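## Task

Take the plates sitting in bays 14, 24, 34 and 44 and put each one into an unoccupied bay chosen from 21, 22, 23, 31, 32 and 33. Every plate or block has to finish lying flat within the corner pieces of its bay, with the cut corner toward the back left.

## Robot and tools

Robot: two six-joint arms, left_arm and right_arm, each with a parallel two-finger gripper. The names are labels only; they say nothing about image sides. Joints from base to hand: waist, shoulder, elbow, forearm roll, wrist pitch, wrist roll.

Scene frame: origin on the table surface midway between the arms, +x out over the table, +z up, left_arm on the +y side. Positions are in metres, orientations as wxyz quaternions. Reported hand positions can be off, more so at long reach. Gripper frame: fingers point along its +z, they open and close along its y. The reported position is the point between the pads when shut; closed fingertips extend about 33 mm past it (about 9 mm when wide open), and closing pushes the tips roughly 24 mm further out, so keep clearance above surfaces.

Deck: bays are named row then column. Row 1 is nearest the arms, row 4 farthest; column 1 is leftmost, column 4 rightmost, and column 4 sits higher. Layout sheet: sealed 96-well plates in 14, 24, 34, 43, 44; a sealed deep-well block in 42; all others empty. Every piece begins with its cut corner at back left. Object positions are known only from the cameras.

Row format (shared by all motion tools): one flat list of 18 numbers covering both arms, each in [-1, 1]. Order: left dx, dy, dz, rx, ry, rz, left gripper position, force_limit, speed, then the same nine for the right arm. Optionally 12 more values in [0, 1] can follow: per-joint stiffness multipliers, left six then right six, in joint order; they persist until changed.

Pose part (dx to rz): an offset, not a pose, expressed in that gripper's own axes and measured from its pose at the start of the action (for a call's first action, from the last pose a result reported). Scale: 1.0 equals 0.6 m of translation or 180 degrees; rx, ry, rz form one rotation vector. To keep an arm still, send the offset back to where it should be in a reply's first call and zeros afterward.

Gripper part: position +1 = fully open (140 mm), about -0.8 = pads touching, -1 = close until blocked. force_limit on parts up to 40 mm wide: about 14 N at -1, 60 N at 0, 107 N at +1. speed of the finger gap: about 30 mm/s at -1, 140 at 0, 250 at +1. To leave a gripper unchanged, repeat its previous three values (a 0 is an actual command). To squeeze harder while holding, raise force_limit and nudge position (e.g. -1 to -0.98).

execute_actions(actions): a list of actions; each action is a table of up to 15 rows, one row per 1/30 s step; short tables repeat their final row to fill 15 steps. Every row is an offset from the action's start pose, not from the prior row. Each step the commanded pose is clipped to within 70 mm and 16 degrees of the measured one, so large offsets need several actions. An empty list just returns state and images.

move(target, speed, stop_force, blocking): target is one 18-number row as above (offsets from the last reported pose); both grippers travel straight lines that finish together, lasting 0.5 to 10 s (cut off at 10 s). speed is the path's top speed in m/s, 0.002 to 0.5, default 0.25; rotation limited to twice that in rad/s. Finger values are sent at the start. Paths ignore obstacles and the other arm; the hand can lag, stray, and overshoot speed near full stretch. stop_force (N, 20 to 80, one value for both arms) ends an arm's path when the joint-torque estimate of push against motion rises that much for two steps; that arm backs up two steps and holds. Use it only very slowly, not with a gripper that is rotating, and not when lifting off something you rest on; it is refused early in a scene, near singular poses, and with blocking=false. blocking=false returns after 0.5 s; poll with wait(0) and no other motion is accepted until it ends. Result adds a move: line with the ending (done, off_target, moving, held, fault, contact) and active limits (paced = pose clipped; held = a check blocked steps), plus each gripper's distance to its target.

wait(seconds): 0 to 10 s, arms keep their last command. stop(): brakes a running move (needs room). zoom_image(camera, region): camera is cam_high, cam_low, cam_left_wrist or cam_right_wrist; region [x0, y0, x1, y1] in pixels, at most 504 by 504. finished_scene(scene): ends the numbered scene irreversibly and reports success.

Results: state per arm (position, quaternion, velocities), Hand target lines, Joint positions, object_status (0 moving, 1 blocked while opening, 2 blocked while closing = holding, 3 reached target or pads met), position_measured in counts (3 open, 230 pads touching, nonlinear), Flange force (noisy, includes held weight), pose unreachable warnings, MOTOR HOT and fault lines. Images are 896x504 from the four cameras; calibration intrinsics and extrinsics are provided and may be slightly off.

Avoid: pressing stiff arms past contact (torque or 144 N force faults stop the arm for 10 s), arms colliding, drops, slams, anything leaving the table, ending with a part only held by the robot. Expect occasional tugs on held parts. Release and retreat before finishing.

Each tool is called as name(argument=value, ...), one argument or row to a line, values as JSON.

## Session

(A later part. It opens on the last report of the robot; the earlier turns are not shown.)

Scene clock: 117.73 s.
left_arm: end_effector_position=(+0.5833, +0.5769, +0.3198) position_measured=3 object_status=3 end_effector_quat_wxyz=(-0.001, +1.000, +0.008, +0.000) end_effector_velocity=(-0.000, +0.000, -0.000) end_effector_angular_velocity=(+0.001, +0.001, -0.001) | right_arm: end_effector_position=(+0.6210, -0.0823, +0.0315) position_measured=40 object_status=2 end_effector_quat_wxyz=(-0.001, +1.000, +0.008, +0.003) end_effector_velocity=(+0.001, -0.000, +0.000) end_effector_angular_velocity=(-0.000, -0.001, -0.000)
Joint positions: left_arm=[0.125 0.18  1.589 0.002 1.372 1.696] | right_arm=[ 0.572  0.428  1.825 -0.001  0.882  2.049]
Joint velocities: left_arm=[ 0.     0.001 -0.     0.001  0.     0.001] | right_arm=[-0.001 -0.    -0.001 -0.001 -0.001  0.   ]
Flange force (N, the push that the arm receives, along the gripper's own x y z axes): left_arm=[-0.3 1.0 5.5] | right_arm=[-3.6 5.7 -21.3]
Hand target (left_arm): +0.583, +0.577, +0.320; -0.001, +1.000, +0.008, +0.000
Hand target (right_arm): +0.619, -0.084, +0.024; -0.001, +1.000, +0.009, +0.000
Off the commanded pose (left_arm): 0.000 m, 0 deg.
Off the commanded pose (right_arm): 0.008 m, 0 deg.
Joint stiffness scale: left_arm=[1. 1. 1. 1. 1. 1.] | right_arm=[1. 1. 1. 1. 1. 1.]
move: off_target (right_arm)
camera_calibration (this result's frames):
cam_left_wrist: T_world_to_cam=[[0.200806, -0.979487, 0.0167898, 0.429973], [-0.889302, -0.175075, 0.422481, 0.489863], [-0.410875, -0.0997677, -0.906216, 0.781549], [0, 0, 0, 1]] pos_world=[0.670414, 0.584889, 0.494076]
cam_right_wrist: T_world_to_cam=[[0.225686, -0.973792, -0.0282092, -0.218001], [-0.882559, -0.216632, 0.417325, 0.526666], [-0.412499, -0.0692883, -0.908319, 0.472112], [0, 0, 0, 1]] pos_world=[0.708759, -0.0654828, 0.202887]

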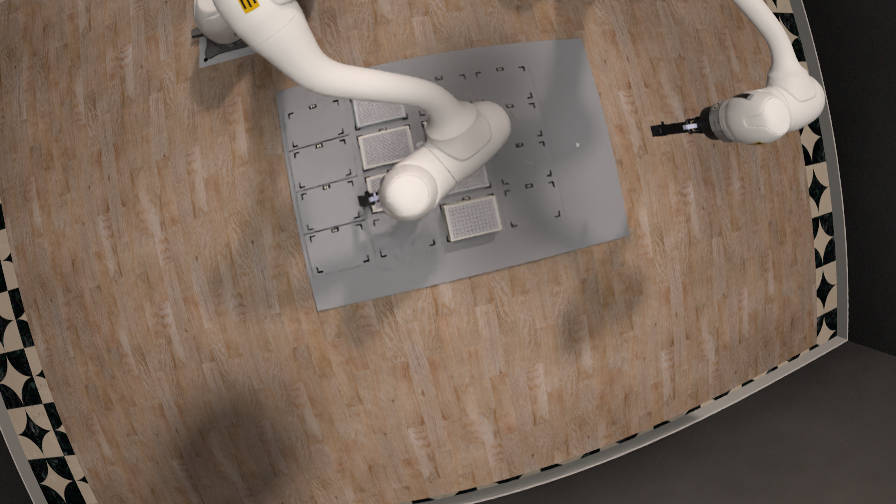

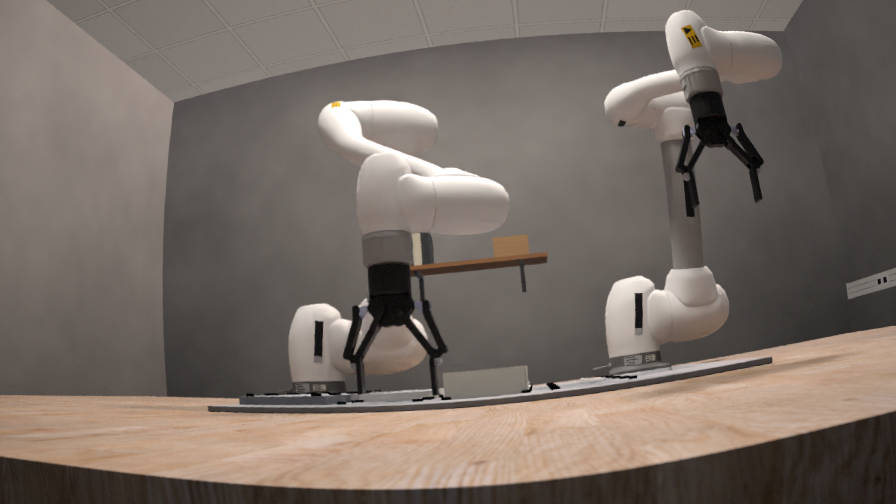

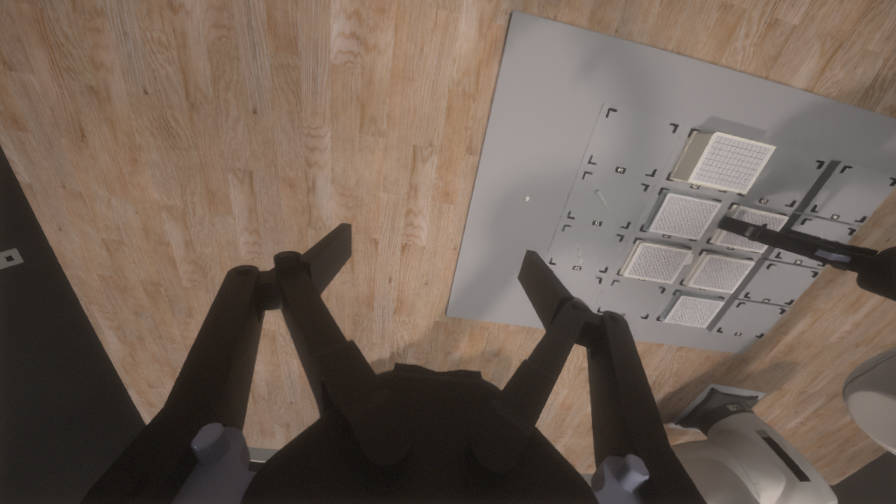

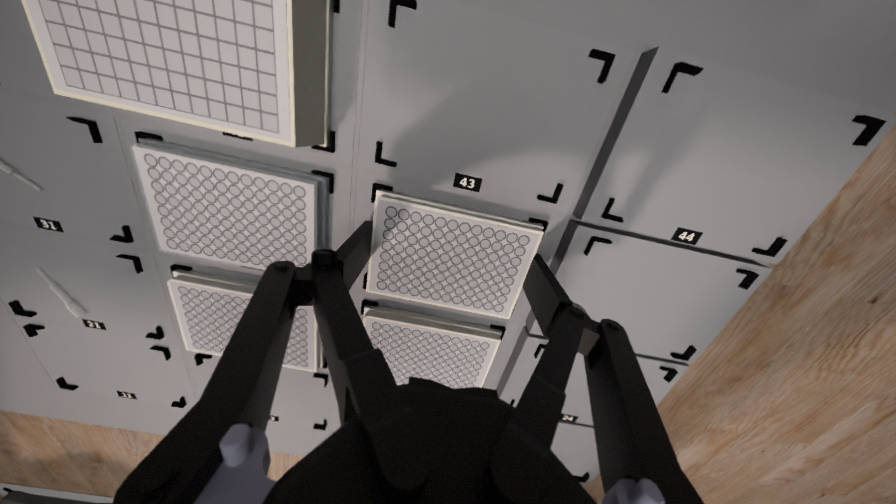

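move(
  target=[0,0,0,0,0,0,1,0,0, 0,0,0,0,0,0,0.88,0,-0.5],
)

move(
  target=[0,0,0,0,0,0,1,0,0, 0,0,-0.27,0,0,0,0.88,0,-0.5],
  speed=0.2,
)

zoom_image(
  camera="cam_right_wrist",
  region=[220,100,600,320],
)

Scene clock: 120.97 s.
left_arm: end_effector_position=(+0.5833, +0.5769, +0.3198) position_measured=3 object_status=3 end_effector_quat_wxyz=(-0.001, +1.000, +0.008, +0.000) end_effector_velocity=(+0.001, -0.000, +0.000) end_effector_angular_velocity=(-0.001, -0.002, -0.001) | right_arm: end_effector_position=(+0.6210, -0.0823, +0.0315) position_measured=18 object_status=3 end_effector_quat_wxyz=(-0.001, +1.000, +0.008, +0.003) end_effector_velocity=(+0.000, +0.000, +0.000) end_effector_angular_velocity=(+0.000, -0.001, +0.001)
Joint positions: left_arm=[0.125 0.18  1.589 0.002 1.372 1.696] | right_arm=[ 0.572  0.428  1.825 -0.001  0.882  2.049]
Joint velocities: left_arm=[-0.     0.    -0.    -0.002 -0.002  0.001] | right_arm=[ 0.    -0.    -0.001 -0.     0.    -0.   ]
Flange force (N, the push that the arm receives, along the gripper's own x y z axes): left_arm=[0.1 0.7 5.1] | right_arm=[5.0 5.3 4.2]
Hand target (left_arm): +0.583, +0.577, +0.320; -0.001, +1.000, +0.008, +0.000
Hand target (right_arm): +0.621, -0.082, +0.032; -0.001, +1.000, +0.008, +0.003
Off the commanded pose (left_arm): 0.000 m, 0 deg.
Off the commanded pose (right_arm): 0.000 m, 0 deg.
Joint stiffness scale: left_arm=[1. 1. 1. 1. 1. 1.] | right_arm=[1. 1. 1. 1. 1. 1.]
move: done
camera_calibration (this result's frames):
cam_left_wrist: T_world_to_cam=[[0.200806, -0.979487, 0.0167897, 0.429973], [-0.889302, -0.175075, 0.422481, 0.489863], [-0.410875, -0.0997676, -0.906216, 0.781549], [0, 0, 0, 1]] pos_world=[0.670414, 0.584889, 0.494076]
cam_right_wrist: T_world_to_cam=[[0.225687, -0.973791, -0.0282182, -0.218], [-0.882572, -0.216638, 0.417295, 0.526683], [-0.412471, -0.0692733, -0.908333, 0.472091], [0, 0, 0, 1]] pos_world=[0.708759, -0.0654835, 0.202883]

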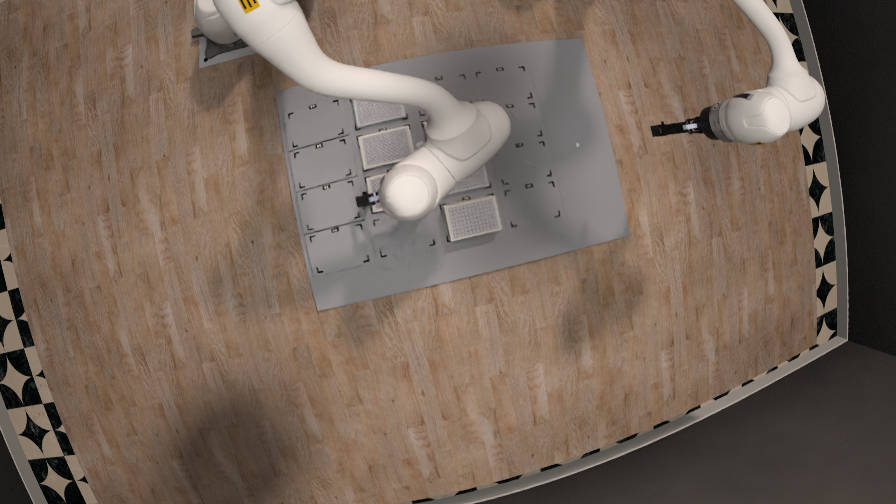

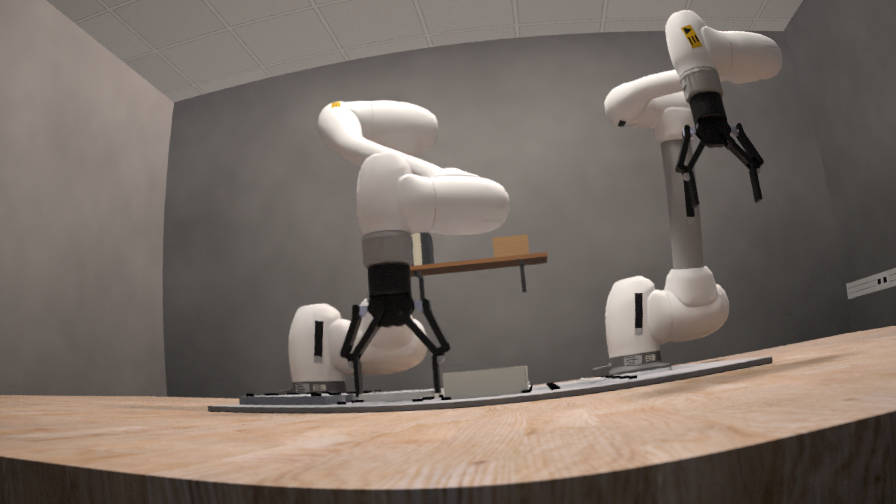

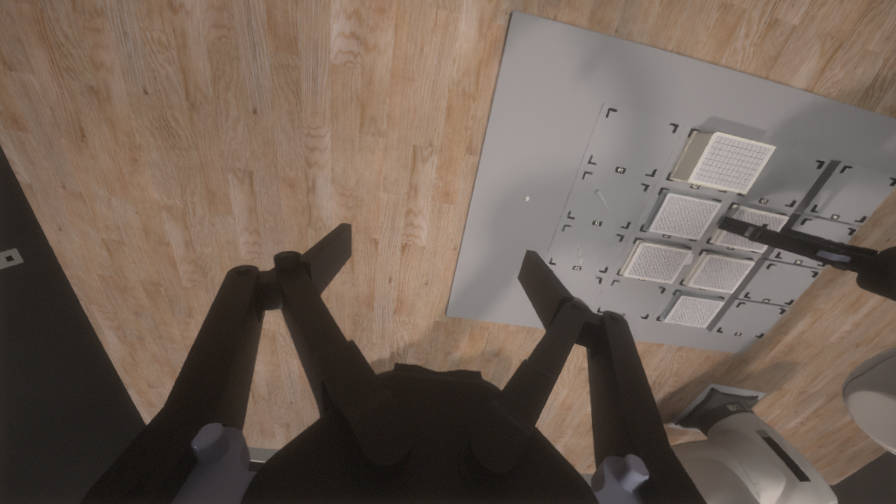

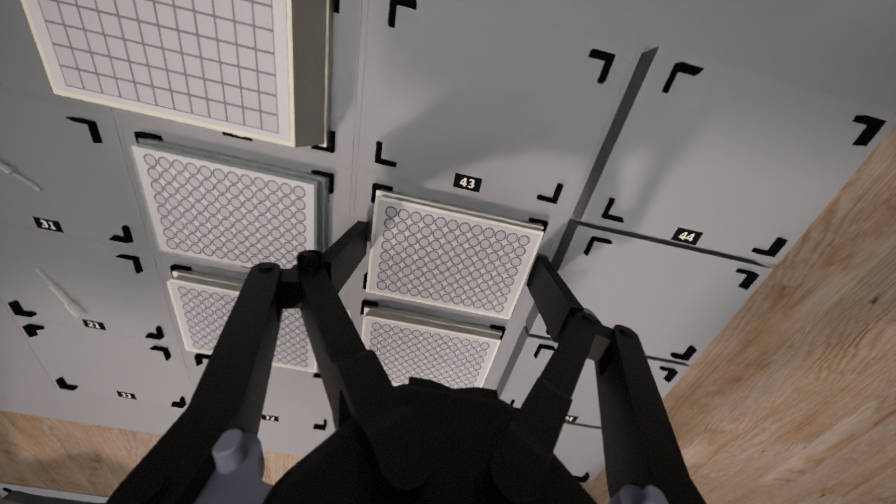

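Scene clock: 122.30 s.
left_arm: end_effector_position=(+0.5833, +0.5769, +0.3198) position_measured=3 object_status=3 end_effector_quat_wxyz=(-0.001, +1.000, +0.008, +0.000) end_effector_velocity=(-0.000, +0.000, +0.000) end_effector_angular_velocity=(+0.000, +0.000, +0.000) | right_arm: end_effector_position=(+0.6199, -0.0830, +0.1881) position_measured=18 object_status=3 end_effector_quat_wxyz=(-0.000, +1.000, +0.008, +0.001) end_effector_velocity=(-0.001, -0.000, +0.001) end_effector_angular_velocity=(-0.002, +0.003, +0.000)
Joint positions: left_arm=[0.125 0.18  1.589 0.002 1.372 1.696] | right_arm=[ 0.572  0.294  1.692 -0.001  1.153  2.049]
Joint velocities: left_arm=[ 0.  0. -0.  0.  0. -0.] | right_arm=[ 0.    -0.    -0.002 -0.     0.006 -0.   ]
Flange force (N, the push that the arm receives, along the gripper's own x y z axes): left_arm=[-1.4 0.5 4.9] | right_arm=[0.6 7.8 2.5]
Hand target (left_arm): +0.583, +0.577, +0.320; -0.001, +1.000, +0.008, +0.000
Hand target (right_arm): +0.620, -0.083, +0.194; -0.001, +1.000, +0.008, +0.003
Off the commanded pose (left_arm): 0.000 m, 0 deg.
Off the commanded pose (right_arm): 0.005 m, 0 deg.
Joint stiffness scale: left_arm=[1. 1. 1. 1. 1. 1.] | right_arm=[1. 1. 1. 1. 1. 1.]
move: off_target (right_arm)
camera_calibration (this result's frames):
cam_left_wrist: T_world_to_cam=[[0.200806, -0.979487, 0.0167898, 0.429973], [-0.889302, -0.175075, 0.422481, 0.489863], [-0.410875, -0.0997677, -0.906216, 0.781549], [0, 0, 0, 1]] pos_world=[0.670414, 0.584889, 0.494076]
cam_right_wrist: T_world_to_cam=[[0.225465, -0.973873, -0.0271512, -0.214023], [-0.881233, -0.215743, 0.420574, 0.45884], [-0.415443, -0.0708984, -0.906852, 0.615201], [0, 0, 0, 1]] pos_world=[0.708181, -0.0658233, 0.359109]

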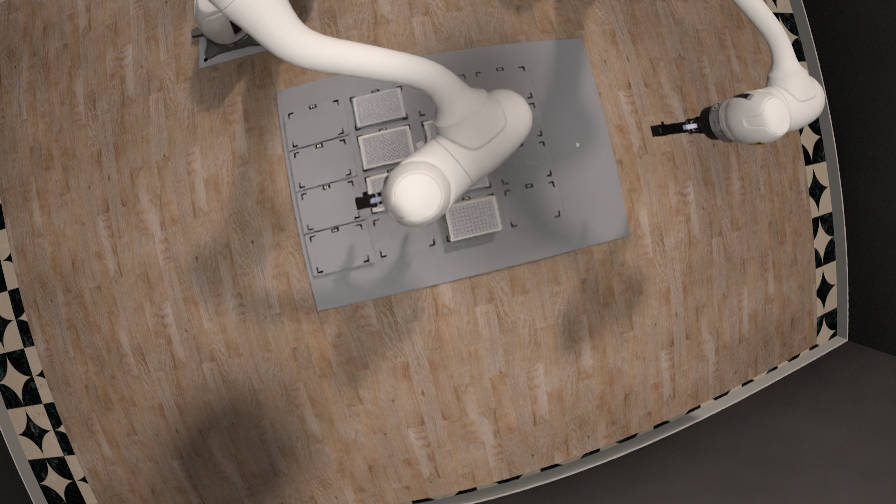

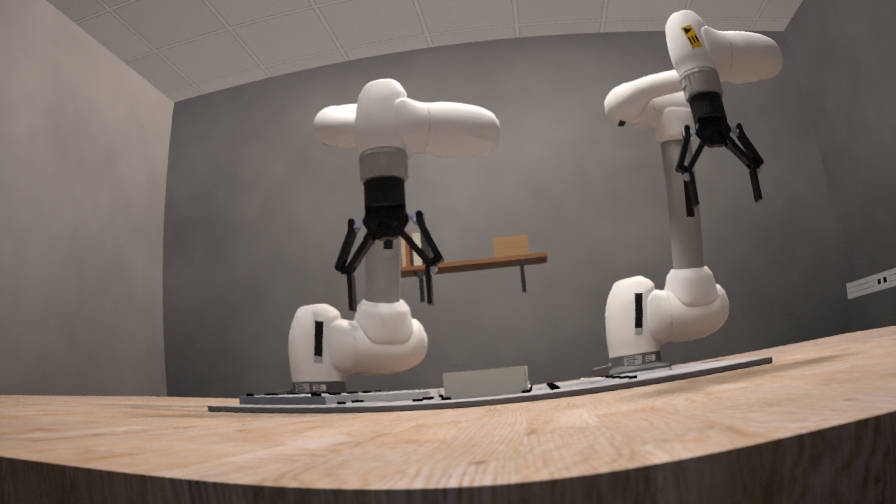

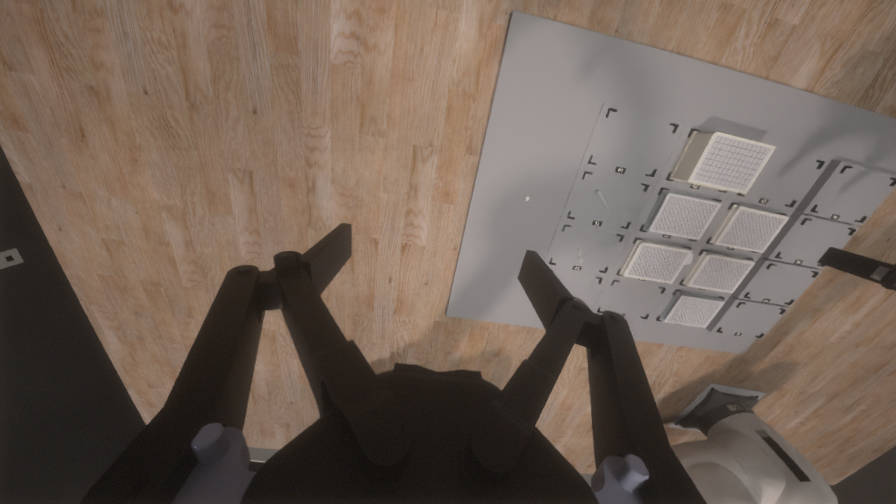

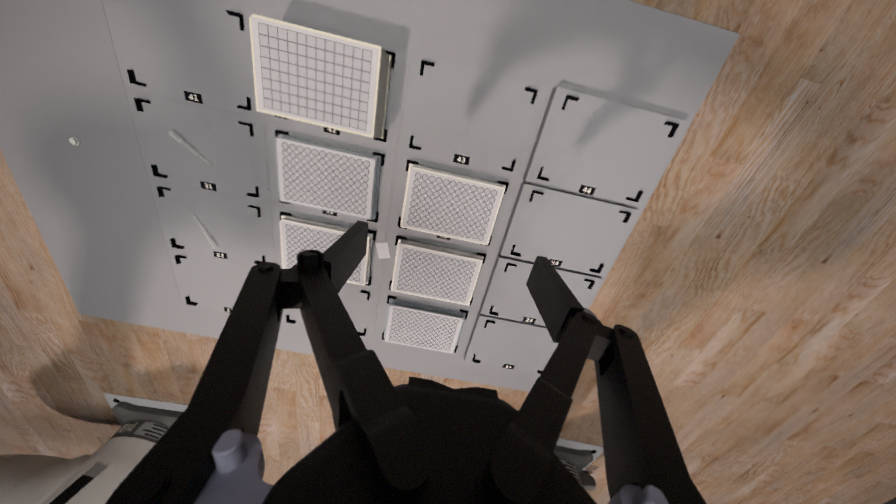

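Region (220, 100, 600, 320) of cam_right_wrist's 896x504 image, scaled by 1.326, with more detail than that image has; it fills the top 292 rows of this view, and the rest is white.

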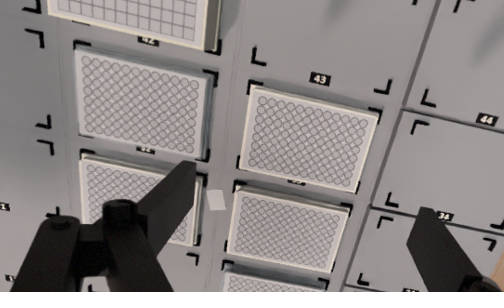

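finished_scene(
  scene=2,
)

The scene is finished: the task was done.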